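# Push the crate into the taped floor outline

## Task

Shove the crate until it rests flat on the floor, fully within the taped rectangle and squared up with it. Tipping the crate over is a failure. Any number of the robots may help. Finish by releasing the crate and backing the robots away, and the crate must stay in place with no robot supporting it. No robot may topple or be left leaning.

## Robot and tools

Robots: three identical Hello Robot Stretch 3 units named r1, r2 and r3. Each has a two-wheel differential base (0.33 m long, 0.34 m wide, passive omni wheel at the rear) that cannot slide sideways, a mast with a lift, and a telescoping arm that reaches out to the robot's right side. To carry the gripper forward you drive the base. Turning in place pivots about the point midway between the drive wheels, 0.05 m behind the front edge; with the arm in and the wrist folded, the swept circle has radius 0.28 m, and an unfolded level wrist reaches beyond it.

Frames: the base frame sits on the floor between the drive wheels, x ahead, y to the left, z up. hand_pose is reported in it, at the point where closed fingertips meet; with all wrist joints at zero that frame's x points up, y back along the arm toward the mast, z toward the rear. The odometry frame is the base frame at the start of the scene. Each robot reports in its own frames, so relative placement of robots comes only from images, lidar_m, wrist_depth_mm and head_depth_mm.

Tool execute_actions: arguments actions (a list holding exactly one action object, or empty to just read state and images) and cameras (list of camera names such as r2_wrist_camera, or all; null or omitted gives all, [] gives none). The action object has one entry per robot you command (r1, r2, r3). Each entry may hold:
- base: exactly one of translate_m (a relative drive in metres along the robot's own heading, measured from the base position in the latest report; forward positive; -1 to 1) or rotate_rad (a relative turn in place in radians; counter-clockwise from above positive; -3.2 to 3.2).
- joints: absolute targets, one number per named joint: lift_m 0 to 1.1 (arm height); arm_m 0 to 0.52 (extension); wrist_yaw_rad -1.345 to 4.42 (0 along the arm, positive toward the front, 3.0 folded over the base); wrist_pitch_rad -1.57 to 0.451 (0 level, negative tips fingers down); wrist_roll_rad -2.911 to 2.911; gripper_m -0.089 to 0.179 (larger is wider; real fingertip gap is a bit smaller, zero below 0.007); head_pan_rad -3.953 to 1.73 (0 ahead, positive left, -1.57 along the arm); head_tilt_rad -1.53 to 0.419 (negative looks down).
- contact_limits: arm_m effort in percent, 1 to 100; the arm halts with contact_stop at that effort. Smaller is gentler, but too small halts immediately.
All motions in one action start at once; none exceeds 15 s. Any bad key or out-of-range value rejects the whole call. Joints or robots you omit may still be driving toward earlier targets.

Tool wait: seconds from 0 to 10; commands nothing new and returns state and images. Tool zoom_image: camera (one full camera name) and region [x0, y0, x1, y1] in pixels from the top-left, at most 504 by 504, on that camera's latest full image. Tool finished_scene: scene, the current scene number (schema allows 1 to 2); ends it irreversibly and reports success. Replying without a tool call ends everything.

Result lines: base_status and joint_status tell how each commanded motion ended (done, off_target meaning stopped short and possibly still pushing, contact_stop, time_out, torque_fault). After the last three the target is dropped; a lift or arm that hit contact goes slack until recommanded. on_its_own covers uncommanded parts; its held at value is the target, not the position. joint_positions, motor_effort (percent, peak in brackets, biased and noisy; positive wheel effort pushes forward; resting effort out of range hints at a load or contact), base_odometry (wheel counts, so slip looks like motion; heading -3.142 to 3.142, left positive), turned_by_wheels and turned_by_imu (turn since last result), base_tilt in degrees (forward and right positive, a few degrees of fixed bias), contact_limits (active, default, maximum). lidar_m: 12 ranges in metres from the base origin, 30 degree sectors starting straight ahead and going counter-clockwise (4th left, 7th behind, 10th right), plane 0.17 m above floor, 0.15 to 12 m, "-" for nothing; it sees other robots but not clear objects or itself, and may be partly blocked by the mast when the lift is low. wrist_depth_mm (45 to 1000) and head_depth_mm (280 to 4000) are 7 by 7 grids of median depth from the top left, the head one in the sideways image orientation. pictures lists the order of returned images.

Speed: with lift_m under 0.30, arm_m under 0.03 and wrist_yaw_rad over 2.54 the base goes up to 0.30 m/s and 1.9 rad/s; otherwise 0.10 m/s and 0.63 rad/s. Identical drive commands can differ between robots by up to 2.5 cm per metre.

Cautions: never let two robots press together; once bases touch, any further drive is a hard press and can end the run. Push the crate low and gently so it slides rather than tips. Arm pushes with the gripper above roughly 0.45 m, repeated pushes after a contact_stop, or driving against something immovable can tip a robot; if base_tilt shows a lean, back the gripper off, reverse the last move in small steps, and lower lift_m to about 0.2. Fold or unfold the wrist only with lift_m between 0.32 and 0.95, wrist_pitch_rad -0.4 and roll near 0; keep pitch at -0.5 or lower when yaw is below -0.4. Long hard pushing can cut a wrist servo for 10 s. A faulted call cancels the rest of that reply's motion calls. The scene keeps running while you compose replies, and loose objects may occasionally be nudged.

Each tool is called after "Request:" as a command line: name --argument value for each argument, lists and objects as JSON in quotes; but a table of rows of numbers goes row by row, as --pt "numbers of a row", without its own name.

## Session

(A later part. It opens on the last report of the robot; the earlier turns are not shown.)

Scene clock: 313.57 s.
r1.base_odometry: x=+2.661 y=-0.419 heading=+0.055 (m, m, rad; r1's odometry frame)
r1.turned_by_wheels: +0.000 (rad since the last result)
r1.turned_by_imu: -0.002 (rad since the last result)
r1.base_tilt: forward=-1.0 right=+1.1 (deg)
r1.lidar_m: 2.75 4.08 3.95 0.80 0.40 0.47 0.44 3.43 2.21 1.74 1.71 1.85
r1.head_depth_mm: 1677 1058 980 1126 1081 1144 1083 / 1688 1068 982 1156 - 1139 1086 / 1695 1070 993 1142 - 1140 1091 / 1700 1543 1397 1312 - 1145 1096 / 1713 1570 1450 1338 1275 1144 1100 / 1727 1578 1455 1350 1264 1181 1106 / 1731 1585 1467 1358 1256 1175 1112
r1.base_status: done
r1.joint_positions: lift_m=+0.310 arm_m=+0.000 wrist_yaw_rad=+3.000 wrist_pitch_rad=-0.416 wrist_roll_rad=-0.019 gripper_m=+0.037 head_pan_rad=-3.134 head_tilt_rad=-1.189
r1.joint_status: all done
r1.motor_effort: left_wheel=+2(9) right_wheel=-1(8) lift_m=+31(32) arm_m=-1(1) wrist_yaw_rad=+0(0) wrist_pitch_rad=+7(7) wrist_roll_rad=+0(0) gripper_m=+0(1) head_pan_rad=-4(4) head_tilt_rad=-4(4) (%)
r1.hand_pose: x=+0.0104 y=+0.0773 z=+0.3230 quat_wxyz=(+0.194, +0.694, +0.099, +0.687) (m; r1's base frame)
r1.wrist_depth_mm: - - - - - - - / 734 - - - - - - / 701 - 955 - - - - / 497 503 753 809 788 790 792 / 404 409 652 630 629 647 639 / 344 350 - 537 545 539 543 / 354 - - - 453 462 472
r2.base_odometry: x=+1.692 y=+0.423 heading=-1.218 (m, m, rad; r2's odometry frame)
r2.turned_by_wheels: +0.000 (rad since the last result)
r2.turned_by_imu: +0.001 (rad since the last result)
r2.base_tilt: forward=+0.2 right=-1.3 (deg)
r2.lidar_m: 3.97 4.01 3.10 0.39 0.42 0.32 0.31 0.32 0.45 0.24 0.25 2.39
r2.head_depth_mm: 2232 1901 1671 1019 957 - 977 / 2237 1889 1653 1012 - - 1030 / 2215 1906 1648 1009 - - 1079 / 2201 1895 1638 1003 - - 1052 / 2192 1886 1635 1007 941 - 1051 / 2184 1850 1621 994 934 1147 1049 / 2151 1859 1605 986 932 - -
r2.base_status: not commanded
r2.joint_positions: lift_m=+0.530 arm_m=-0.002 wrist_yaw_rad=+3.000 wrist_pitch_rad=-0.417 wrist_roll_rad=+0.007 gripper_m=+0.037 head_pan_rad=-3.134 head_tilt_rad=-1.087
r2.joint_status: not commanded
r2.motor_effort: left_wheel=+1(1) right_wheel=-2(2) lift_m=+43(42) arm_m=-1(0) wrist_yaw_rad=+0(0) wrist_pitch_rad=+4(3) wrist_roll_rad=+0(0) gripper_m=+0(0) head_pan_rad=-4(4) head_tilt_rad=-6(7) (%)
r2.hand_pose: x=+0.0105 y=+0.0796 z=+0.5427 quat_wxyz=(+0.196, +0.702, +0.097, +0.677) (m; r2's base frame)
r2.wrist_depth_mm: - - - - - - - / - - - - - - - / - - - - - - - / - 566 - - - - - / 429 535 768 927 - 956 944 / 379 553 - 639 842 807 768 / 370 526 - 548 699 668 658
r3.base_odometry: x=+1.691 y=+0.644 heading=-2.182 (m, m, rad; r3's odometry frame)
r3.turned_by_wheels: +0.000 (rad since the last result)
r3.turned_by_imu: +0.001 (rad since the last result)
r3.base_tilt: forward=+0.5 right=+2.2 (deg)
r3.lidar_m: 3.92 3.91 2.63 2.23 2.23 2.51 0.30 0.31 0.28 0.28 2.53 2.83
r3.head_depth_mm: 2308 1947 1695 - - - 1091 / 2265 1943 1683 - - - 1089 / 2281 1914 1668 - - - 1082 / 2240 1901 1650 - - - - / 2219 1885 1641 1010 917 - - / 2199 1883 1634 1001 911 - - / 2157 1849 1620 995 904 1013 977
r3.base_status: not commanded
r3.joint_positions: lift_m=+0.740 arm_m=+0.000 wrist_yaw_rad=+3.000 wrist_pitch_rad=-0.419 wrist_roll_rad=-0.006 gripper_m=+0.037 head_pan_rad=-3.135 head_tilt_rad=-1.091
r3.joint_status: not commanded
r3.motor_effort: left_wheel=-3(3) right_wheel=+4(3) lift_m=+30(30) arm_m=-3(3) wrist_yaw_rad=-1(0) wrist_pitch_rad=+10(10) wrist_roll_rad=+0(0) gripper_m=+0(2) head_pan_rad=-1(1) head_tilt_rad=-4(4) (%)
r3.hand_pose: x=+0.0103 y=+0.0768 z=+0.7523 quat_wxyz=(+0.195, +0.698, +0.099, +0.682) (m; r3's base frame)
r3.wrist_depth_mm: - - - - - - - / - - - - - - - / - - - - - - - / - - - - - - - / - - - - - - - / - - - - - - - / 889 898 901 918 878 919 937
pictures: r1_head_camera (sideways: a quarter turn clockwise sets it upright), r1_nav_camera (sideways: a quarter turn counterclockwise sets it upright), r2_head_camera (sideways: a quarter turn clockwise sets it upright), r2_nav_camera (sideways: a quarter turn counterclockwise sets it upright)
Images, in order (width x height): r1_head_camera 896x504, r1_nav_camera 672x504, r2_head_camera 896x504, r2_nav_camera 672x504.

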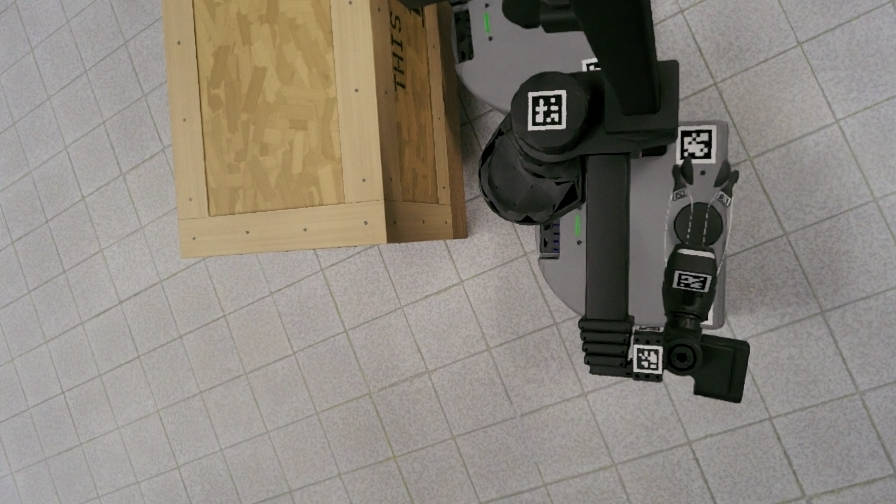

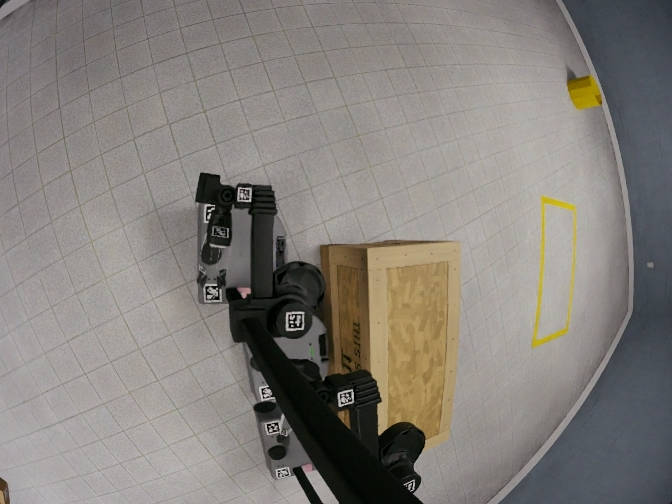

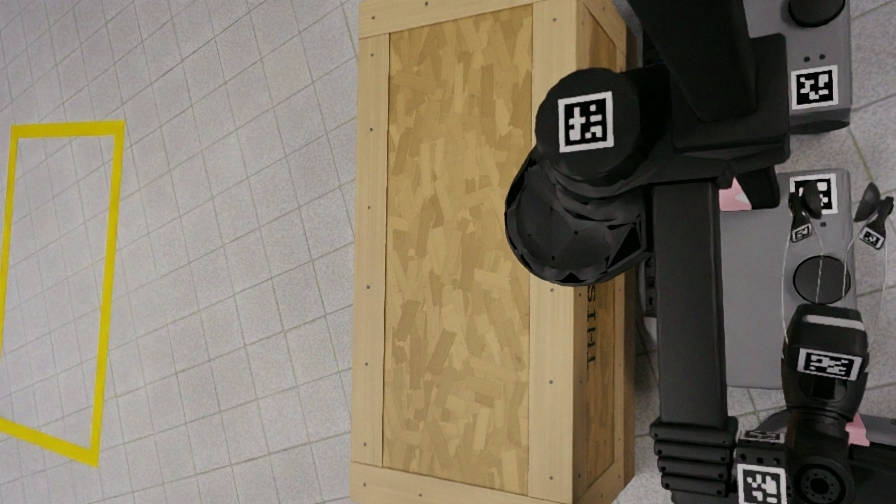

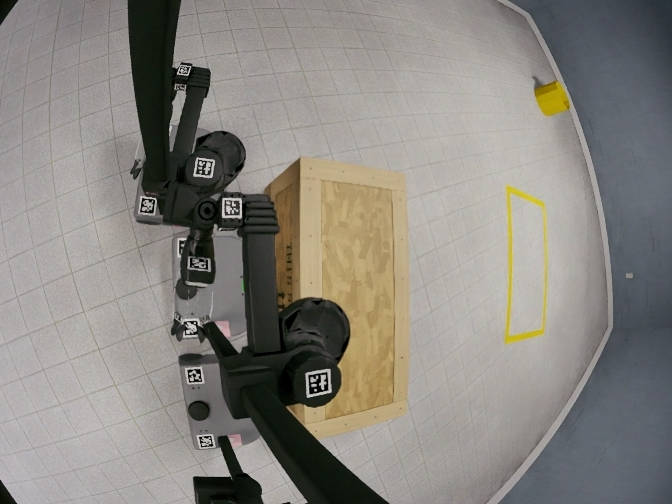

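Request:
execute_actions --actions '[{"r1":{"base":{"rotate_rad":0.06}}}]' --cameras '[]'

Request:
execute_actions --actions '[{"r1":{"base":{"translate_m":-0.15}},"r2":{"base":{"translate_m":-0.02}},"r3":{"base":{"translate_m":-0.01}}}]' --cameras '["r1_head_camera","r2_nav_camera"]'

Request:
execute_actions --actions '[{"r1":{"base":{"translate_m":-0.08}},"r2":{"base":{"translate_m":-0.08}},"r3":{"base":{"translate_m":-0.08}}}]' --cameras '["r1_head_camera","r2_head_camera","r2_nav_camera"]'

Scene clock: 319.30 s.
r1.base_odometry: x=+2.661 y=-0.419 heading=+0.115 (m, m, rad; r1's odometry frame)
r1.turned_by_wheels: +0.060 (rad since the last result)
r1.turned_by_imu: +0.061 (rad since the last result)
r1.base_tilt: forward=-1.1 right=+1.1 (deg)
r1.lidar_m: 2.98 4.07 3.78 0.40 0.38 0.46 0.44 3.42 2.11 1.73 1.72 1.89
r1.head_depth_mm: 1677 1060 981 1125 1085 1145 1081 / 1682 1065 984 1125 - 1139 1088 / 1696 1074 991 1123 - 1139 1095 / 1705 1568 1418 1322 - 1138 1097 / 1719 1565 1449 1337 1283 1141 1104 / 1744 1578 1457 1350 1261 1182 1107 / 1735 1595 1455 1352 1262 1176 1114
r1.base_status: done
r1.joint_positions: lift_m=+0.310 arm_m=+0.000 wrist_yaw_rad=+3.000 wrist_pitch_rad=-0.416 wrist_roll_rad=-0.019 gripper_m=+0.037 head_pan_rad=-3.134 head_tilt_rad=-1.189
r1.joint_status: not commanded
r1.motor_effort: left_wheel=-3(5) right_wheel=+3(5) lift_m=+31(31) arm_m=-1(1) wrist_yaw_rad=-1(0) wrist_pitch_rad=+7(7) wrist_roll_rad=+0(0) gripper_m=+1(0) head_pan_rad=-3(4) head_tilt_rad=-3(3) (%)
r1.hand_pose: x=+0.0104 y=+0.0773 z=+0.3230 quat_wxyz=(+0.194, +0.694, +0.099, +0.687) (m; r1's base frame)
r1.wrist_depth_mm: 675 - - - - - - / 684 - - - - - - / 644 - 910 - - - - / 496 500 743 798 778 773 787 / 406 402 662 626 623 643 632 / 348 363 - 544 560 531 541 / 373 - - - 459 458 459
r2.base_odometry: x=+1.692 y=+0.423 heading=-1.218 (m, m, rad; r2's odometry frame)
r2.turned_by_wheels: +0.000 (rad since the last result)
r2.turned_by_imu: +0.001 (rad since the last result)
r2.base_tilt: forward=+0.2 right=-1.3 (deg)
r2.lidar_m: 3.98 4.00 3.09 0.39 0.42 0.32 0.31 0.32 0.45 0.25 0.25 2.40
r2.head_depth_mm: 2241 1913 1670 1020 956 - 979 / 2233 1904 1660 1015 - - 1032 / 2207 1910 1644 1011 - - 1083 / 2213 1873 1648 1008 - - 1049 / 2204 1877 1633 1001 940 - 1049 / 2171 1863 1632 997 934 1151 1046 / 2158 1865 1618 991 931 - -
r2.base_status: not commanded
r2.joint_positions: lift_m=+0.530 arm_m=-0.002 wrist_yaw_rad=+3.000 wrist_pitch_rad=-0.417 wrist_roll_rad=+0.007 gripper_m=+0.037 head_pan_rad=-3.134 head_tilt_rad=-1.087
r2.joint_status: not commanded
r2.motor_effort: left_wheel=+1(1) right_wheel=-2(2) lift_m=+42(43) arm_m=-1(0) wrist_yaw_rad=+0(0) wrist_pitch_rad=+4(3) wrist_roll_rad=+0(0) gripper_m=+0(0) head_pan_rad=-4(4) head_tilt_rad=-6(6) (%)
r2.hand_pose: x=+0.0105 y=+0.0796 z=+0.5427 quat_wxyz=(+0.196, +0.702, +0.097, +0.677) (m; r2's base frame)
r2.wrist_depth_mm: - - - - - - - / - - - - - - - / - - - - - - - / - 585 - - - - - / 425 525 768 934 - 958 917 / 371 551 - 643 808 775 784 / 364 529 - 542 683 685 669
r3.base_odometry: x=+1.691 y=+0.644 heading=-2.182 (m, m, rad; r3's odometry frame)
r3.turned_by_wheels: +0.000 (rad since the last result)
r3.turned_by_imu: +0.001 (rad since the last result)
r3.base_tilt: forward=+0.5 right=+2.2 (deg)
r3.lidar_m: 3.92 3.90 2.62 2.23 2.23 2.51 0.30 0.31 0.28 0.28 2.53 2.84
r3.head_depth_mm: 2294 1965 1702 - - - 1088 / 2278 1924 1684 - - - 1089 / 2260 1917 1665 - - - 1083 / 2209 1900 1656 - - - - / 2187 1894 1640 1004 914 - - / 2181 1872 1635 1000 909 - - / 2178 1855 1620 994 905 1014 971
r3.base_status: not commanded
r3.joint_positions: lift_m=+0.740 arm_m=+0.000 wrist_yaw_rad=+3.000 wrist_pitch_rad=-0.419 wrist_roll_rad=-0.006 gripper_m=+0.037 head_pan_rad=-3.135 head_tilt_rad=-1.091
r3.joint_status: not commanded
r3.motor_effort: left_wheel=-3(3) right_wheel=+4(4) lift_m=+30(30) arm_m=-3(4) wrist_yaw_rad=-1(0) wrist_pitch_rad=+10(10) wrist_roll_rad=+0(0) gripper_m=-1(0) head_pan_rad=-1(1) head_tilt_rad=-4(5) (%)
r3.hand_pose: x=+0.0103 y=+0.0768 z=+0.7523 quat_wxyz=(+0.195, +0.698, +0.099, +0.682) (m; r3's base frame)
r3.wrist_depth_mm: - - - - - - - / - - - - - - - / - - - - - - - / - - - - - - - / - - - - - - - / - - - - - - - / 888 894 904 892 877 873 894
pictures: none
No camera images: the call's "cameras" was empty. Leave "cameras" out to get every camera's image.

Scene clock: 322.03 s.
r1.base_odometry: x=+2.512 y=-0.436 heading=+0.115 (m, m, rad; r1's odometry frame)
r1.turned_by_wheels: +0.000 (rad since the last result)
r1.turned_by_imu: -0.001 (rad since the last result)
r1.base_tilt: forward=-1.1 right=+1.2 (deg)
r1.lidar_m: 3.08 4.23 3.71 0.36 0.43 0.31 0.29 3.28 2.17 1.78 1.77 1.95
r1.head_depth_mm: 1673 1535 980 919 1096 1017 1083 / 1688 1540 986 922 - 1130 1088 / 1696 1552 991 930 - 1137 1093 / 1693 1553 1425 1322 - 1135 1100 / 1717 1570 1446 1334 1278 1143 1102 / 1728 1576 1452 1347 1258 1185 1108 / 1741 1593 1460 1356 1263 1182 1110
r1.base_status: done
r1.joint_positions: lift_m=+0.310 arm_m=+0.000 wrist_yaw_rad=+3.000 wrist_pitch_rad=-0.416 wrist_roll_rad=-0.019 gripper_m=+0.037 head_pan_rad=-3.134 head_tilt_rad=-1.189
r1.joint_status: not commanded
r1.motor_effort: left_wheel=-2(9) right_wheel=+3(3) lift_m=+31(31) arm_m=-1(1) wrist_yaw_rad=+0(1) wrist_pitch_rad=+7(8) wrist_roll_rad=+0(0) gripper_m=+1(0) head_pan_rad=-4(3) head_tilt_rad=-3(3) (%)
r1.hand_pose: x=+0.0104 y=+0.0773 z=+0.3230 quat_wxyz=(+0.194, +0.694, +0.099, +0.687) (m; r1's base frame)
r1.wrist_depth_mm: 441 - - - - - - / 446 - 836 - - - - / 441 - 616 - - - - / 431 529 500 745 782 770 779 / 415 406 420 424 641 639 647 / 401 359 - 403 549 541 541 / 396 - - - 457 463 464
r2.base_odometry: x=+1.685 y=+0.442 heading=-1.218 (m, m, rad; r2's odometry frame)
r2.turned_by_wheels: +0.000 (rad since the last result)
r2.turned_by_imu: +0.001 (rad since the last result)
r2.base_tilt: forward=+0.2 right=-1.3 (deg)
r2.lidar_m: 4.00 4.04 3.08 0.39 0.39 0.29 0.29 0.30 0.24 0.24 2.12 2.41
r2.head_depth_mm: 2231 1923 1663 1016 944 - 983 / 2223 1895 1664 1012 - - 1028 / 2229 1877 1650 1010 - - 1082 / 2179 1885 1644 1003 - - 1056 / 2184 1861 1633 1003 922 - 1046 / 2160 1869 1624 1000 923 1153 1055 / 2154 1844 1612 991 919 - -
r2.base_status: done
r2.joint_positions: lift_m=+0.530 arm_m=-0.002 wrist_yaw_rad=+3.000 wrist_pitch_rad=-0.417 wrist_roll_rad=+0.007 gripper_m=+0.037 head_pan_rad=-3.134 head_tilt_rad=-1.087
r2.joint_status: not commanded
r2.motor_effort: left_wheel=+1(2) right_wheel=-2(5) lift_m=+42(43) arm_m=-1(0) wrist_yaw_rad=+0(1) wrist_pitch_rad=+4(3) wrist_roll_rad=+0(0) gripper_m=+0(0) head_pan_rad=-3(4) head_tilt_rad=-5(7) (%)
r2.hand_pose: x=+0.0105 y=+0.0796 z=+0.5427 quat_wxyz=(+0.196, +0.702, +0.097, +0.677) (m; r2's base frame)
r2.wrist_depth_mm: - - - - - - - / - - - - - - - / - - - - - - - / - 538 - - - - - / 424 489 - 942 - 931 929 / 364 513 - 622 820 803 762 / 336 488 - 538 690 676 667
r3.base_odometry: x=+1.697 y=+0.652 heading=-2.182 (m, m, rad; r3's odometry frame)
r3.turned_by_wheels: +0.000 (rad since the last result)
r3.turned_by_imu: +0.000 (rad since the last result)
r3.base_tilt: forward=+0.5 right=+2.2 (deg)
r3.lidar_m: 3.92 3.91 2.63 2.23 2.23 2.51 0.29 0.30 0.28 0.28 2.53 2.84
r3.head_depth_mm: 2293 1961 1705 - - - 1086 / 2262 1938 1676 - - - 1090 / 2247 1924 1666 - - - 1078 / 2221 1901 1657 - - - - / 2225 1864 1650 1008 920 - - / 2190 1879 1627 1006 910 - - / 2152 1826 1619 997 908 1013 971
r3.base_status: done
r3.joint_positions: lift_m=+0.740 arm_m=+0.000 wrist_yaw_rad=+3.000 wrist_pitch_rad=-0.419 wrist_roll_rad=-0.006 gripper_m=+0.037 head_pan_rad=-3.135 head_tilt_rad=-1.091
r3.joint_status: not commanded
r3.motor_effort: left_wheel=-3(9) right_wheel=+3(3) lift_m=+30(30) arm_m=-3(4) wrist_yaw_rad=+0(1) wrist_pitch_rad=+10(10) wrist_roll_rad=+0(0) gripper_m=+1(0) head_pan_rad=-1(1) head_tilt_rad=-4(5) (%)
r3.hand_pose: x=+0.0103 y=+0.0768 z=+0.7523 quat_wxyz=(+0.195, +0.698, +0.099, +0.682) (m; r3's base frame)
r3.wrist_depth_mm: - - - - - - - / - - - - - - - / - - - - - - - / - - - - - - - / - - - - - - - / - - - - - - - / 886 864 881 901 899 907 948
pictures: r1_head_camera (sideways: a quarter turn clockwise sets it upright), r2_nav_camera (sideways: a quarter turn counterclockwise sets it upright)
Images, in order (width x height): r1_head_camera 896x504, r2_nav_camera 672x504.

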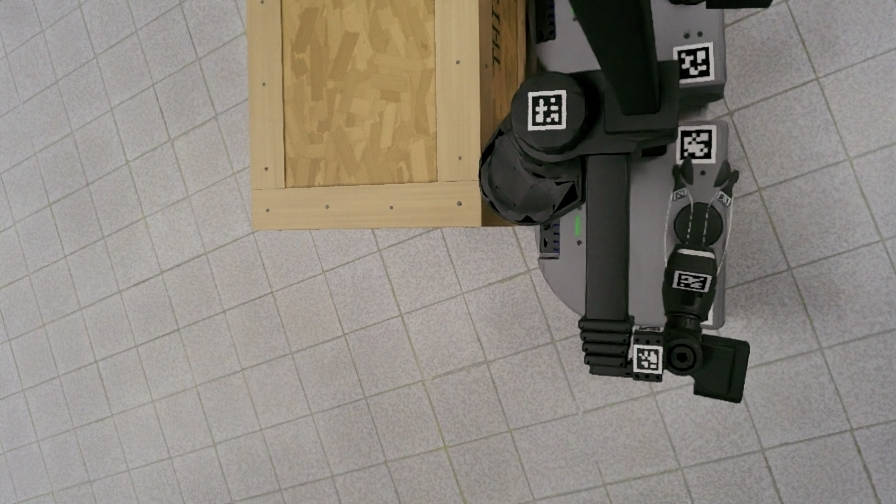

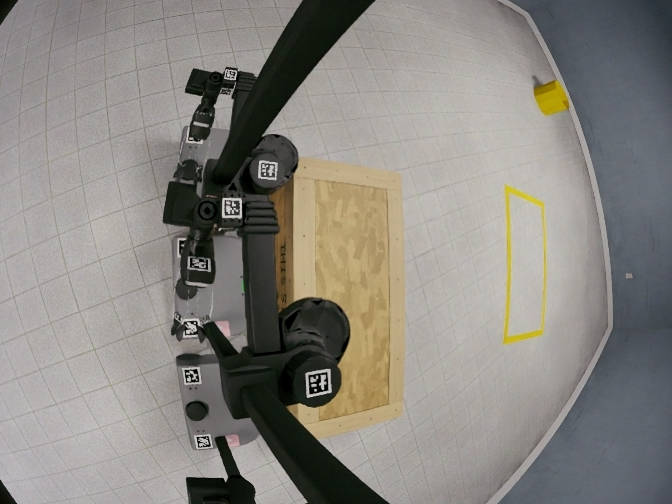

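Scene clock: 325.03 s.
r1.base_odometry: x=+2.433 y=-0.445 heading=+0.115 (m, m, rad; r1's odometry frame)
r1.turned_by_wheels: +0.000 (rad since the last result)
r1.turned_by_imu: +0.002 (rad since the last result)
r1.base_tilt: forward=-1.0 right=+1.2 (deg)
r1.lidar_m: 3.13 4.31 3.66 0.35 0.40 0.29 0.28 3.22 2.21 1.81 1.79 1.99
r1.head_depth_mm: 1681 1536 978 918 1083 1020 1079 / 1680 1534 983 925 - 1127 1091 / 1696 1557 989 927 - 1138 1093 / 1698 1562 1422 1324 - 1140 1096 / 1709 1566 1448 1341 1277 1142 1101 / 1732 1580 1454 1350 1256 1182 1111 / 1744 1581 1463 1360 1256 1182 1111
r1.base_status: done
r1.joint_positions: lift_m=+0.310 arm_m=+0.000 wrist_yaw_rad=+3.000 wrist_pitch_rad=-0.416 wrist_roll_rad=-0.019 gripper_m=+0.037 head_pan_rad=-3.134 head_tilt_rad=-1.189
r1.joint_status: not commanded
r1.motor_effort: left_wheel=-8(50) right_wheel=-14(30) lift_m=+30(31) arm_m=-1(1) wrist_yaw_rad=+0(0) wrist_pitch_rad=+7(7) wrist_roll_rad=+0(0) gripper_m=+0(0) head_pan_rad=-4(4) head_tilt_rad=-3(4) (%)
r1.hand_pose: x=+0.0105 y=+0.0772 z=+0.3230 quat_wxyz=(+0.194, +0.694, +0.099, +0.687) (m; r1's base frame)
r1.wrist_depth_mm: 409 - - - - - - / 412 - 910 - - - - / 415 - 623 925 - - - / 409 525 490 765 769 779 773 / 389 406 418 421 636 636 646 / 387 361 - 387 563 529 532 / 380 - - - 456 468 464
r2.base_odometry: x=+1.657 y=+0.517 heading=-1.218 (m, m, rad; r2's odometry frame)
r2.turned_by_wheels: -0.001 (rad since the last result)
r2.turned_by_imu: +0.018 (rad since the last result)
r2.base_tilt: forward=+0.2 right=-1.3 (deg)
r2.lidar_m: 4.11 4.11 3.00 0.39 0.37 0.28 0.28 0.29 0.24 0.24 2.14 2.46
r2.head_depth_mm: 2246 1917 1666 1021 940 - 980 / 2248 1904 1647 1012 - - 1030 / 2227 1904 1657 1003 - - 1077 / 2200 1886 1632 1003 - - - / 2185 1866 1638 1004 923 - 1047 / 2174 1861 1631 995 917 1139 1045 / 2167 1837 1627 986 916 - -
r2.base_status: translate_m off_target (by the wheels' count: -0.0795 of -0.0800)
r2.joint_positions: lift_m=+0.530 arm_m=-0.002 wrist_yaw_rad=+3.000 wrist_pitch_rad=-0.417 wrist_roll_rad=+0.007 gripper_m=+0.037 head_pan_rad=-3.134 head_tilt_rad=-1.089
r2.joint_status: not commanded
r2.on_its_own: left_wheel is at rest, and its effort (-55) is outside its rest range (-18 to +18); right_wheel is at rest, and its effort (-44) is outside its rest range (-18 to +18)
r2.motor_effort: left_wheel=-55(69) right_wheel=-44(60) lift_m=+40(42) arm_m=-1(1) wrist_yaw_rad=-1(2) wrist_pitch_rad=+3(4) wrist_roll_rad=+0(0) gripper_m=+0(0) head_pan_rad=-3(3) head_tilt_rad=-6(7) (%)
r2.hand_pose: x=+0.0104 y=+0.0796 z=+0.5429 quat_wxyz=(+0.195, +0.702, +0.097, +0.678) (m; r2's base frame)
r2.wrist_depth_mm: - - - - - - - / - - - - - - - / - - - - - - - / - 536 - - - - - / 428 464 - 927 - 950 925 / 358 481 - 639 838 769 773 / 324 463 - 537 686 691 665
r3.base_odometry: x=+1.743 y=+0.718 heading=-2.182 (m, m, rad; r3's odometry frame)
r3.turned_by_wheels: +0.000 (rad since the last result)
r3.turned_by_imu: +0.021 (rad since the last result)
r3.base_tilt: forward=+0.6 right=+2.2 (deg)
r3.lidar_m: 3.99 3.98 2.58 2.21 2.20 2.51 0.28 0.29 0.28 0.28 2.55 2.90
r3.head_depth_mm: 2297 1955 1694 - - - 1091 / 2260 1945 1684 - - - 1090 / 2259 1923 1677 - - - 1074 / 2228 1898 1653 - - - - / 2226 1879 1652 1006 920 - - / 2173 1862 1644 1001 915 - - / 2163 1847 1613 991 906 1015 982
r3.base_status: translate_m off_target (by the wheels' count: -0.0796 of -0.0800)
r3.joint_positions: lift_m=+0.740 arm_m=+0.000 wrist_yaw_rad=+3.000 wrist_pitch_rad=-0.419 wrist_roll_rad=-0.006 gripper_m=+0.037 head_pan_rad=-3.135 head_tilt_rad=-1.091
r3.joint_status: not commanded
r3.on_its_own: left_wheel is at rest, and its effort (-60) is outside its rest range (-18 to +18); right_wheel is at rest, and its effort (-48) is outside its rest range (-18 to +18)
r3.motor_effort: left_wheel=-60(100) right_wheel=-48(76) lift_m=+29(30) arm_m=-2(4) wrist_yaw_rad=-1(1) wrist_pitch_rad=+10(10) wrist_roll_rad=+0(0) gripper_m=+1(1) head_pan_rad=-2(1) head_tilt_rad=-5(5) (%)
r3.hand_pose: x=+0.0103 y=+0.0769 z=+0.7524 quat_wxyz=(+0.195, +0.698, +0.099, +0.682) (m; r3's base frame)
r3.wrist_depth_mm: - - - - - - - / - - - - - - - / - - - - - - - / - - - - - - - / - - - - - - - / - - - - - - - / 886 869 924 877 874 876 922
pictures: r1_head_camera (sideways: a quarter turn clockwise sets it upright), r2_head_camera (sideways: a quarter turn clockwise sets it upright), r2_nav_camera (sideways: a quarter turn counterclockwise sets it upright)
Images, in order (width x height): r1_head_camera 896x504, r2_head_camera 896x504, r2_nav_camera 672x504.

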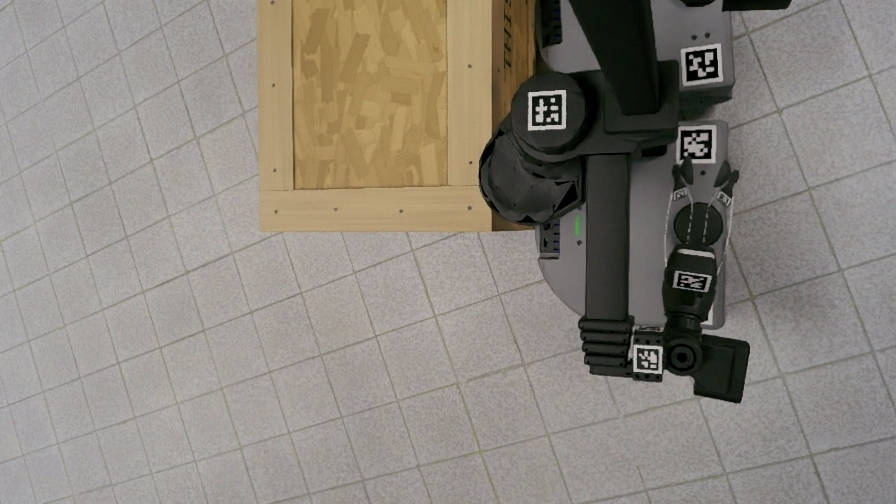

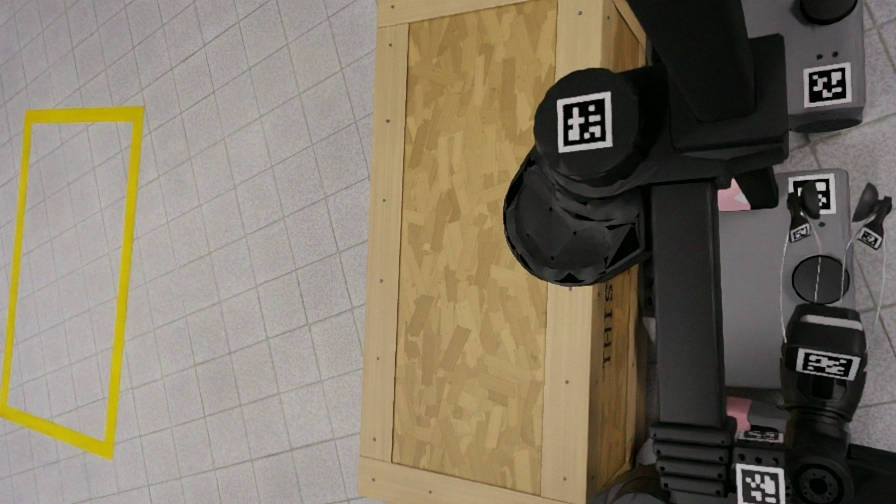

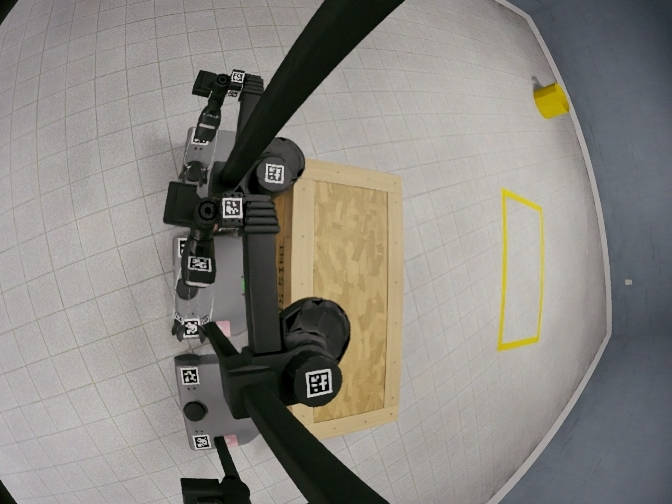

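Request:
execute_actions --actions '[{"r1":{"base":{"translate_m":-0.25}},"r2":{"base":{"translate_m":-0.28}},"r3":{"base":{"translate_m":-0.3}}}]' --cameras '["r1_head_camera","r2_head_camera","r2_nav_camera"]'

Scene clock: 332.33 s.
r1.base_odometry: x=+2.184 y=-0.474 heading=+0.115 (m, m, rad; r1's odometry frame)
r1.turned_by_wheels: +0.000 (rad since the last result)
r1.turned_by_imu: +0.000 (rad since the last result)
r1.base_tilt: forward=-1.0 right=+1.2 (deg)
r1.lidar_m: 3.30 4.50 3.53 0.34 0.41 0.29 0.28 2.98 2.31 1.89 1.88 2.08
r1.head_depth_mm: 1668 1536 979 919 1097 1007 1081 / 1677 1552 984 922 - 1122 1087 / 1691 1549 990 926 - 1134 1094 / 1704 1558 1404 1312 - 1140 1095 / 1717 1570 1448 1338 1272 1144 1101 / 1725 1567 1455 1345 1263 1183 1108 / 1743 1592 1462 1355 1264 1184 1109
r1.base_status: done
r1.joint_positions: lift_m=+0.310 arm_m=+0.000 wrist_yaw_rad=+3.000 wrist_pitch_rad=-0.416 wrist_roll_rad=-0.019 gripper_m=+0.037 head_pan_rad=-3.134 head_tilt_rad=-1.189
r1.joint_status: not commanded
r1.motor_effort: left_wheel=-1(25) right_wheel=+1(31) lift_m=+30(30) arm_m=-1(1) wrist_yaw_rad=+1(0) wrist_pitch_rad=+8(7) wrist_roll_rad=+0(0) gripper_m=+1(0) head_pan_rad=-3(4) head_tilt_rad=-4(3) (%)
r1.hand_pose: x=+0.0104 y=+0.0773 z=+0.3231 quat_wxyz=(+0.194, +0.694, +0.099, +0.687) (m; r1's base frame)
r1.wrist_depth_mm: 438 - - - - - - / 431 - 800 - - - - / 431 - 615 - - - - / 424 506 502 747 780 774 788 / 399 403 423 426 635 643 622 / 374 342 - 365 563 536 543 / 382 - - - 466 460 456
r2.base_odometry: x=+1.561 y=+0.779 heading=-1.219 (m, m, rad; r2's odometry frame)
r2.turned_by_wheels: +0.000 (rad since the last result)
r2.turned_by_imu: +0.009 (rad since the last result)
r2.base_tilt: forward=+0.2 right=-1.4 (deg)
r2.lidar_m: 4.30 4.35 2.92 0.39 0.38 0.28 0.28 0.29 0.22 0.22 2.22 2.54
r2.head_depth_mm: 2234 1917 1670 1019 944 - 985 / 2240 1899 1650 1013 - - 1034 / 2211 1872 1660 1008 - - 1081 / 2192 1883 1639 1006 - - - / 2187 1879 1634 1002 929 - 1050 / 2142 1861 1628 996 921 1041 1046 / 2148 1837 1621 993 901 - -
r2.base_status: translate_m off_target (by the wheels' count: -0.2798 of -0.2800)
r2.joint_positions: lift_m=+0.530 arm_m=-0.002 wrist_yaw_rad=+3.000 wrist_pitch_rad=-0.417 wrist_roll_rad=+0.007 gripper_m=+0.037 head_pan_rad=-3.134 head_tilt_rad=-1.089
r2.joint_status: not commanded
r2.on_its_own: left_wheel is at rest, and its effort (-22) is outside its rest range (-18 to +18)
r2.motor_effort: left_wheel=-22(75) right_wheel=-14(60) lift_m=+40(40) arm_m=-1(0) wrist_yaw_rad=-1(0) wrist_pitch_rad=+3(3) wrist_roll_rad=+0(0) gripper_m=+0(0) head_pan_rad=-3(3) head_tilt_rad=-5(5) (%)
r2.hand_pose: x=+0.0104 y=+0.0796 z=+0.5428 quat_wxyz=(+0.196, +0.702, +0.097, +0.678) (m; r2's base frame)
r2.wrist_depth_mm: - - - - - - - / - - - - - - - / - - - - - - - / - 539 - - - - - / 431 467 - 919 - 975 914 / 365 489 - 624 847 763 773 / 324 471 - 549 681 681 664
r3.base_odometry: x=+1.915 y=+0.963 heading=-2.182 (m, m, rad; r3's odometry frame)
r3.turned_by_wheels: +0.000 (rad since the last result)
r3.turned_by_imu: +0.010 (rad since the last result)
r3.base_tilt: forward=+0.5 right=+2.3 (deg)
r3.lidar_m: 4.25 4.24 2.47 2.13 2.12 2.44 0.28 0.29 0.28 0.28 2.62 3.00
r3.head_depth_mm: 2289 1959 1701 - - - 1092 / 2273 1945 1673 - - - 1089 / 2249 1924 1662 - - - 1081 / 2225 1902 1661 - - - - / 2202 1888 1633 1006 916 - - / 2186 1855 1631 1006 915 - - / 2139 1843 1621 996 906 1017 976
r3.base_status: translate_m off_target (by the wheels' count: -0.2996 of -0.3000)
r3.joint_positions: lift_m=+0.740 arm_m=+0.000 wrist_yaw_rad=+3.000 wrist_pitch_rad=-0.419 wrist_roll_rad=-0.006 gripper_m=+0.037 head_pan_rad=-3.135 head_tilt_rad=-1.091
r3.joint_status: not commanded
r3.on_its_own: left_wheel is at rest, and its effort (-66) is outside its rest range (-18 to +18); right_wheel is at rest, and its effort (-48) is outside its rest range (-18 to +18)
r3.motor_effort: left_wheel=-66(100) right_wheel=-48(74) lift_m=+29(29) arm_m=-3(2) wrist_yaw_rad=+0(0) wrist_pitch_rad=+10(10) wrist_roll_rad=+0(0) gripper_m=+0(1) head_pan_rad=-1(1) head_tilt_rad=-4(4) (%)
r3.hand_pose: x=+0.0103 y=+0.0769 z=+0.7524 quat_wxyz=(+0.195, +0.698, +0.099, +0.682) (m; r3's base frame)
r3.wrist_depth_mm: - - - - - - - / - - - - - - - / - - - - - - - / - - - - - - - / - - - - - - - / - - - - - - - / 911 894 897 875 878 905 902
pictures: r1_head_camera (sideways: a quarter turn clockwise sets it upright), r2_head_camera (sideways: a quarter turn clockwise sets it upright), r2_nav_camera (sideways: a quarter turn counterclockwise sets it upright)
Images, in order (width x height): r1_head_camera 896x504, r2_head_camera 896x504, r2_nav_camera 672x504.

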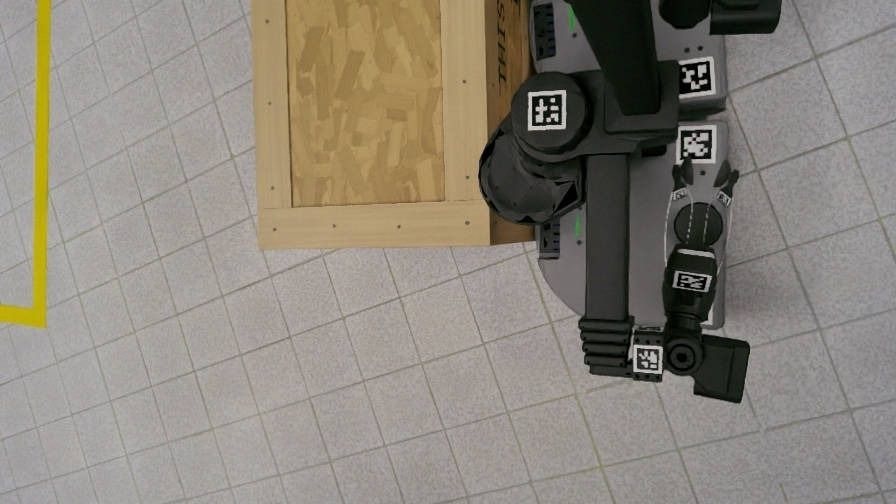

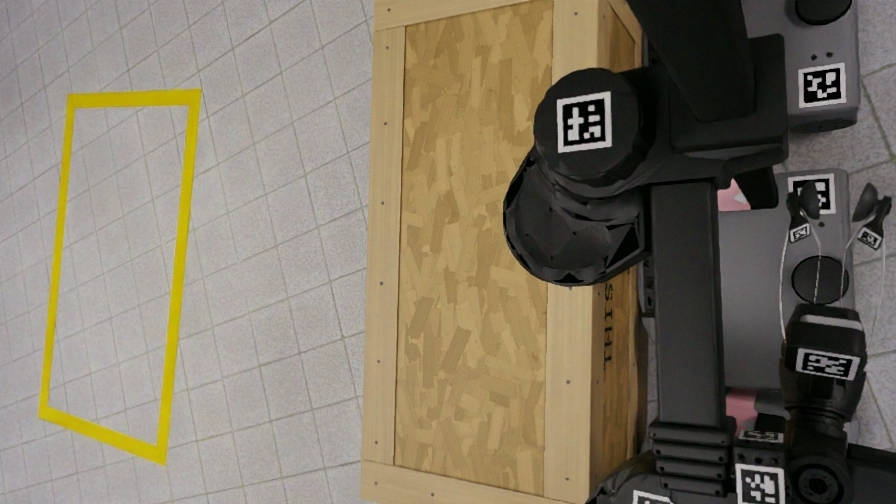

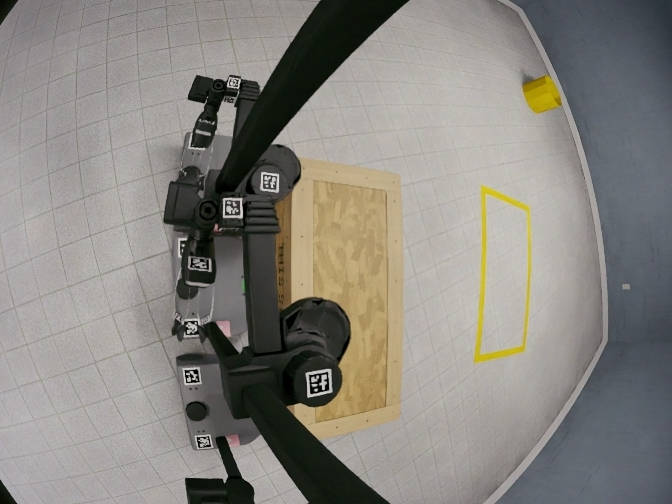

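Request:
execute_actions --actions '[{"r1":{"base":{"rotate_rad":0.09}},"r2":{"base":{"translate_m":0}},"r3":{"base":{"translate_m":0}}}]' --cameras '[]'

Request:
execute_actions --actions '[{"r1":{"base":{"translate_m":-0.34}},"r2":{"base":{"translate_m":-0.35}},"r3":{"base":{"translate_m":-0.36}}}]' --cameras '["r1_head_camera","r2_head_camera","r3_head_camera"]'

Scene clock: 338.90 s.
r1.base_odometry: x=+2.184 y=-0.474 heading=+0.205 (m, m, rad; r1's odometry frame)
r1.turned_by_wheels: +0.090 (rad since the last result)
r1.turned_by_imu: +0.091 (rad since the last result)
r1.base_tilt: forward=-1.1 right=+1.1 (deg)
r1.lidar_m: 3.78 4.55 3.34 0.33 0.38 0.29 0.28 2.99 2.18 1.88 1.88 2.17
r1.head_depth_mm: 1664 1537 981 909 1079 1002 1076 / 1685 1539 984 917 - 1058 1090 / 1697 1551 988 929 - 1137 1090 / 1699 1561 1439 1327 - 1139 1096 / 1718 1566 1448 1339 1272 1144 1102 / 1724 1582 1456 1344 1262 1181 1108 / 1744 1577 1459 1356 1263 1186 1110
r1.base_status: done
r1.joint_positions: lift_m=+0.310 arm_m=+0.000 wrist_yaw_rad=+3.000 wrist_pitch_rad=-0.416 wrist_roll_rad=-0.019 gripper_m=+0.037 head_pan_rad=-3.134 head_tilt_rad=-1.189
r1.joint_status: not commanded
r1.motor_effort: left_wheel=-3(9) right_wheel=+3(5) lift_m=+30(30) arm_m=-1(0) wrist_yaw_rad=+1(0) wrist_pitch_rad=+8(8) wrist_roll_rad=+0(0) gripper_m=+0(0) head_pan_rad=-3(3) head_tilt_rad=-3(3) (%)
r1.hand_pose: x=+0.0104 y=+0.0773 z=+0.3231 quat_wxyz=(+0.194, +0.694, +0.099, +0.687) (m; r1's base frame)
r1.wrist_depth_mm: 379 - - - - - - / 375 - 839 - - - - / 380 - 615 914 - - - / 382 500 493 555 775 805 778 / 373 410 421 405 631 648 639 / 370 363 - 363 561 535 544 / 358 - - - 452 459 473
r2.base_odometry: x=+1.561 y=+0.779 heading=-1.219 (m, m, rad; r2's odometry frame)
r2.turned_by_wheels: +0.000 (rad since the last result)
r2.turned_by_imu: +0.001 (rad since the last result)
r2.base_tilt: forward=+0.3 right=-1.4 (deg)
r2.lidar_m: 4.33 4.35 2.93 0.39 0.38 0.28 0.28 0.29 0.23 0.25 2.22 2.55
r2.head_depth_mm: 2221 1905 1663 1016 937 - 983 / 2202 1910 1658 1014 - - 1031 / 2218 1895 1645 1015 - - 1078 / 2198 1885 1637 1001 - - - / 2195 1871 1625 999 926 - 1053 / 2160 1856 1628 1000 922 1086 1049 / 2144 1832 1618 988 904 - -
r2.base_status: done
r2.joint_positions: lift_m=+0.530 arm_m=-0.002 wrist_yaw_rad=+3.000 wrist_pitch_rad=-0.417 wrist_roll_rad=+0.007 gripper_m=+0.037 head_pan_rad=-3.134 head_tilt_rad=-1.089
r2.joint_status: not commanded
r2.motor_effort: left_wheel=-11(21) right_wheel=-8(13) lift_m=+40(39) arm_m=+0(1) wrist_yaw_rad=-1(1) wrist_pitch_rad=+3(3) wrist_roll_rad=+0(0) gripper_m=+0(0) head_pan_rad=-3(3) head_tilt_rad=-5(6) (%)
r2.hand_pose: x=+0.0104 y=+0.0796 z=+0.5428 quat_wxyz=(+0.196, +0.702, +0.097, +0.678) (m; r2's base frame)
r2.wrist_depth_mm: - - - - - - - / - - - - - - - / - - - - - - - / - 542 - - - - - / 437 471 - 930 - 979 939 / 361 490 - 630 826 790 776 / 330 472 - 541 690 681 655
r3.base_odometry: x=+1.915 y=+0.963 heading=-2.182 (m, m, rad; r3's odometry frame)
r3.turned_by_wheels: +0.000 (rad since the last result)
r3.turned_by_imu: +0.001 (rad since the last result)
r3.base_tilt: forward=+0.5 right=+2.3 (deg)
r3.lidar_m: 4.22 4.24 2.47 2.13 2.13 2.43 0.28 0.29 0.28 0.28 2.62 2.99
r3.head_depth_mm: 2313 1951 1702 - - - 1093 / 2306 1938 1685 - - - 1091 / 2223 1920 1658 - - - 1082 / 2215 1911 1653 - - - - / 2226 1867 1646 1010 917 - - / 2204 1856 1631 999 911 - - / 2167 1840 1616 996 906 1015 974
r3.base_status: translate_m off_target (by the wheels' count: +0.0002 of +0.0000)
r3.joint_positions: lift_m=+0.740 arm_m=+0.000 wrist_yaw_rad=+3.000 wrist_pitch_rad=-0.419 wrist_roll_rad=-0.006 gripper_m=+0.037 head_pan_rad=-3.135 head_tilt_rad=-1.091
r3.joint_status: not commanded
r3.on_its_own: left_wheel is at rest, and its effort (-29) is outside its rest range (-18 to +18); right_wheel is at rest, and its effort (-22) is outside its rest range (-18 to +18)
r3.motor_effort: left_wheel=-29(63) right_wheel=-22(47) lift_m=+29(29) arm_m=-3(2) wrist_yaw_rad=-1(0) wrist_pitch_rad=+10(10) wrist_roll_rad=+0(0) gripper_m=+0(0) head_pan_rad=-1(2) head_tilt_rad=-4(5) (%)
r3.hand_pose: x=+0.0103 y=+0.0769 z=+0.7524 quat_wxyz=(+0.195, +0.698, +0.099, +0.682) (m; r3's base frame)
r3.wrist_depth_mm: - - - - - - - / - - - - - - - / - - - - - - - / - - - - - - - / - - - - - - - / - - - - - - - / 901 900 879 909 881 888 905
pictures: none
No camera images: the call's "cameras" was empty. Leave "cameras" out to get every camera's image.

Scene clock: 344.53 s.
r1.base_odometry: x=+1.851 y=-0.544 heading=+0.205 (m, m, rad; r1's odometry frame)
r1.turned_by_wheels: +0.000 (rad since the last result)
r1.turned_by_imu: -0.001 (rad since the last result)
r1.base_tilt: forward=-1.0 right=+1.2 (deg)
r1.lidar_m: 3.96 4.87 3.26 0.33 0.37 0.29 0.28 2.68 2.29 1.97 1.97 2.26
r1.head_depth_mm: 1679 1527 981 910 1075 1010 1075 / 1682 1540 985 915 - 1050 1089 / 1686 1555 990 927 - 1134 1095 / 1709 1561 1436 1326 - 1142 1099 / 1712 1568 1446 1342 1272 1143 1103 / 1721 1579 1456 1350 1259 1185 1104 / 1731 1594 1457 1354 1267 1184 1109
r1.base_status: done
r1.joint_positions: lift_m=+0.310 arm_m=+0.000 wrist_yaw_rad=+3.000 wrist_pitch_rad=-0.416 wrist_roll_rad=-0.019 gripper_m=+0.037 head_pan_rad=-3.134 head_tilt_rad=-1.189
r1.joint_status: not commanded
r1.motor_effort: left_wheel=+0(36) right_wheel=+1(23) lift_m=+30(30) arm_m=-1(1) wrist_yaw_rad=+0(0) wrist_pitch_rad=+8(7) wrist_roll_rad=+0(0) gripper_m=+1(0) head_pan_rad=-3(3) head_tilt_rad=-3(4) (%)
r1.hand_pose: x=+0.0104 y=+0.0773 z=+0.3231 quat_wxyz=(+0.194, +0.694, +0.099, +0.687) (m; r1's base frame)
r1.wrist_depth_mm: 371 - - - - - - / 369 - 848 - - - - / 381 - 633 752 - - - / 373 481 501 552 795 767 789 / 370 410 423 406 639 641 652 / 368 360 - 367 557 530 533 / 351 - - - 453 460 469
r2.base_odometry: x=+1.441 y=+1.108 heading=-1.220 (m, m, rad; r2's odometry frame)
r2.turned_by_wheels: -0.001 (rad since the last result)
r2.turned_by_imu: +0.030 (rad since the last result)
r2.base_tilt: forward=+0.2 right=-1.3 (deg)
r2.lidar_m: 4.66 4.68 2.77 0.39 0.36 0.28 0.28 0.29 0.22 0.33 2.30 2.69
r2.head_depth_mm: 2267 1915 1669 1023 927 - 968 / 2237 1905 1652 1014 - - 1005 / 2221 1890 1660 1009 - - 1079 / 2187 1891 1635 1005 - - - / 2190 1870 1636 999 925 - 1053 / 2143 1857 1626 995 925 1070 1050 / 2175 1847 1607 993 902 - -
r2.base_status: translate_m off_target (by the wheels' count: -0.3497 of -0.3500)
r2.joint_positions: lift_m=+0.530 arm_m=-0.002 wrist_yaw_rad=+3.000 wrist_pitch_rad=-0.417 wrist_roll_rad=+0.007 gripper_m=+0.037 head_pan_rad=-3.134 head_tilt_rad=-1.089
r2.joint_status: not commanded
r2.on_its_own: left_wheel is at rest, and its effort (-46) is outside its rest range (-18 to +18); right_wheel is at rest, and its effort (-26) is outside its rest range (-18 to +18)
r2.motor_effort: left_wheel=-46(72) right_wheel=-26(57) lift_m=+40(39) arm_m=+0(0) wrist_yaw_rad=-1(2) wrist_pitch_rad=+3(3) wrist_roll_rad=+0(0) gripper_m=+0(1) head_pan_rad=-3(3) head_tilt_rad=-5(6) (%)
r2.hand_pose: x=+0.0104 y=+0.0796 z=+0.5428 quat_wxyz=(+0.196, +0.702, +0.097, +0.678) (m; r2's base frame)
r2.wrist_depth_mm: - - - - - - - / - - - - - - - / - - - - - - - / - 534 - - - - - / 429 463 - 904 - 959 935 / 361 467 - 616 817 797 785 / 314 449 - 541 686 688 661
r3.base_odometry: x=+2.121 y=+1.257 heading=-2.183 (m, m, rad; r3's odometry frame)
r3.turned_by_wheels: +0.000 (rad since the last result)
r3.turned_by_imu: +0.038 (rad since the last result)
r3.base_tilt: forward=+0.5 right=+2.2 (deg)
r3.lidar_m: 4.57 3.97 2.35 2.04 2.04 2.38 0.28 0.30 0.29 0.39 2.72 3.15
r3.head_depth_mm: 2254 1937 1702 - - - 1093 / 2275 1931 1689 - - - 1085 / 2245 1921 1679 - - - 1082 / 2244 1905 1656 - - - - / 2237 1876 1641 1010 921 - - / 2171 1869 1627 1001 914 - - / 2155 1856 1622 994 904 1014 975
r3.base_status: translate_m off_target (by the wheels' count: -0.3596 of -0.3600)
r3.joint_positions: lift_m=+0.740 arm_m=+0.000 wrist_yaw_rad=+3.000 wrist_pitch_rad=-0.419 wrist_roll_rad=-0.006 gripper_m=+0.037 head_pan_rad=-3.135 head_tilt_rad=-1.091
r3.joint_status: not commanded
r3.on_its_own: left_wheel is at rest, and its effort (-64) is outside its rest range (-18 to +18); right_wheel is at rest, and its effort (-45) is outside its rest range (-18 to +18)
r3.motor_effort: left_wheel=-64(91) right_wheel=-45(71) lift_m=+29(29) arm_m=-2(2) wrist_yaw_rad=+0(1) wrist_pitch_rad=+10(10) wrist_roll_rad=+0(0) gripper_m=+0(1) head_pan_rad=-1(1) head_tilt_rad=-4(4) (%)
r3.hand_pose: x=+0.0103 y=+0.0769 z=+0.7524 quat_wxyz=(+0.195, +0.698, +0.099, +0.682) (m; r3's base frame)
r3.wrist_depth_mm: - - - - - - - / - - - - - - - / - - - - - - - / - - - - - - - / - - - - - - - / - - - - - - - / 891 909 894 899 891 909 914
pictures: r1_head_camera (sideways: a quarter turn clockwise sets it upright), r2_head_camera (sideways: a quarter turn clockwise sets it upright), r3_head_camera (sideways: a quarter turn clockwise sets it upright)
Images, in order (width x height): r1_head_camera 896x504, r2_head_camera 896x504, r3_head_camera 896x504.

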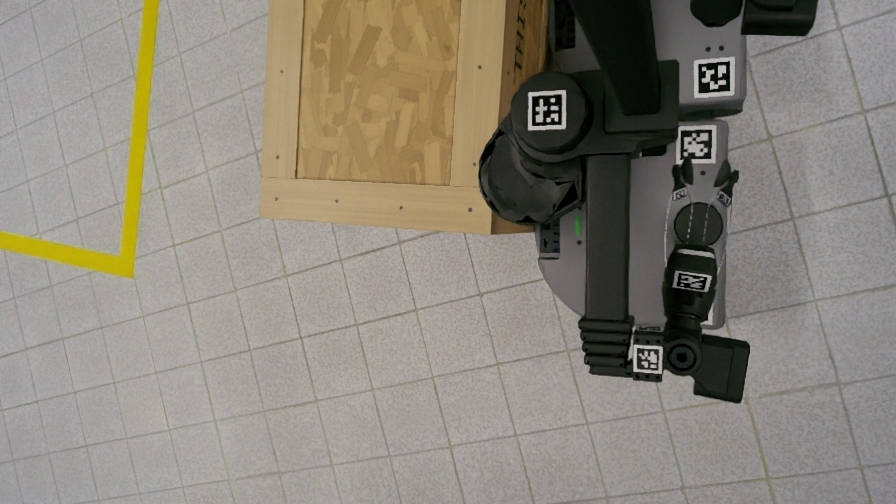

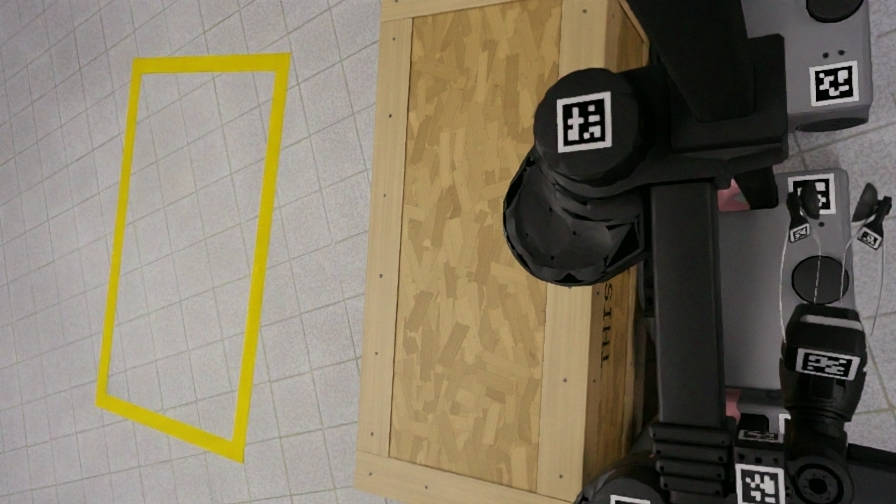

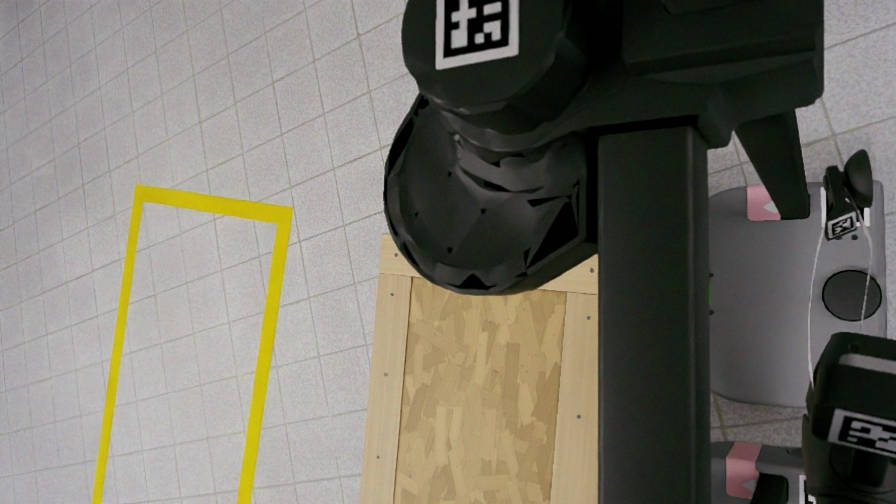

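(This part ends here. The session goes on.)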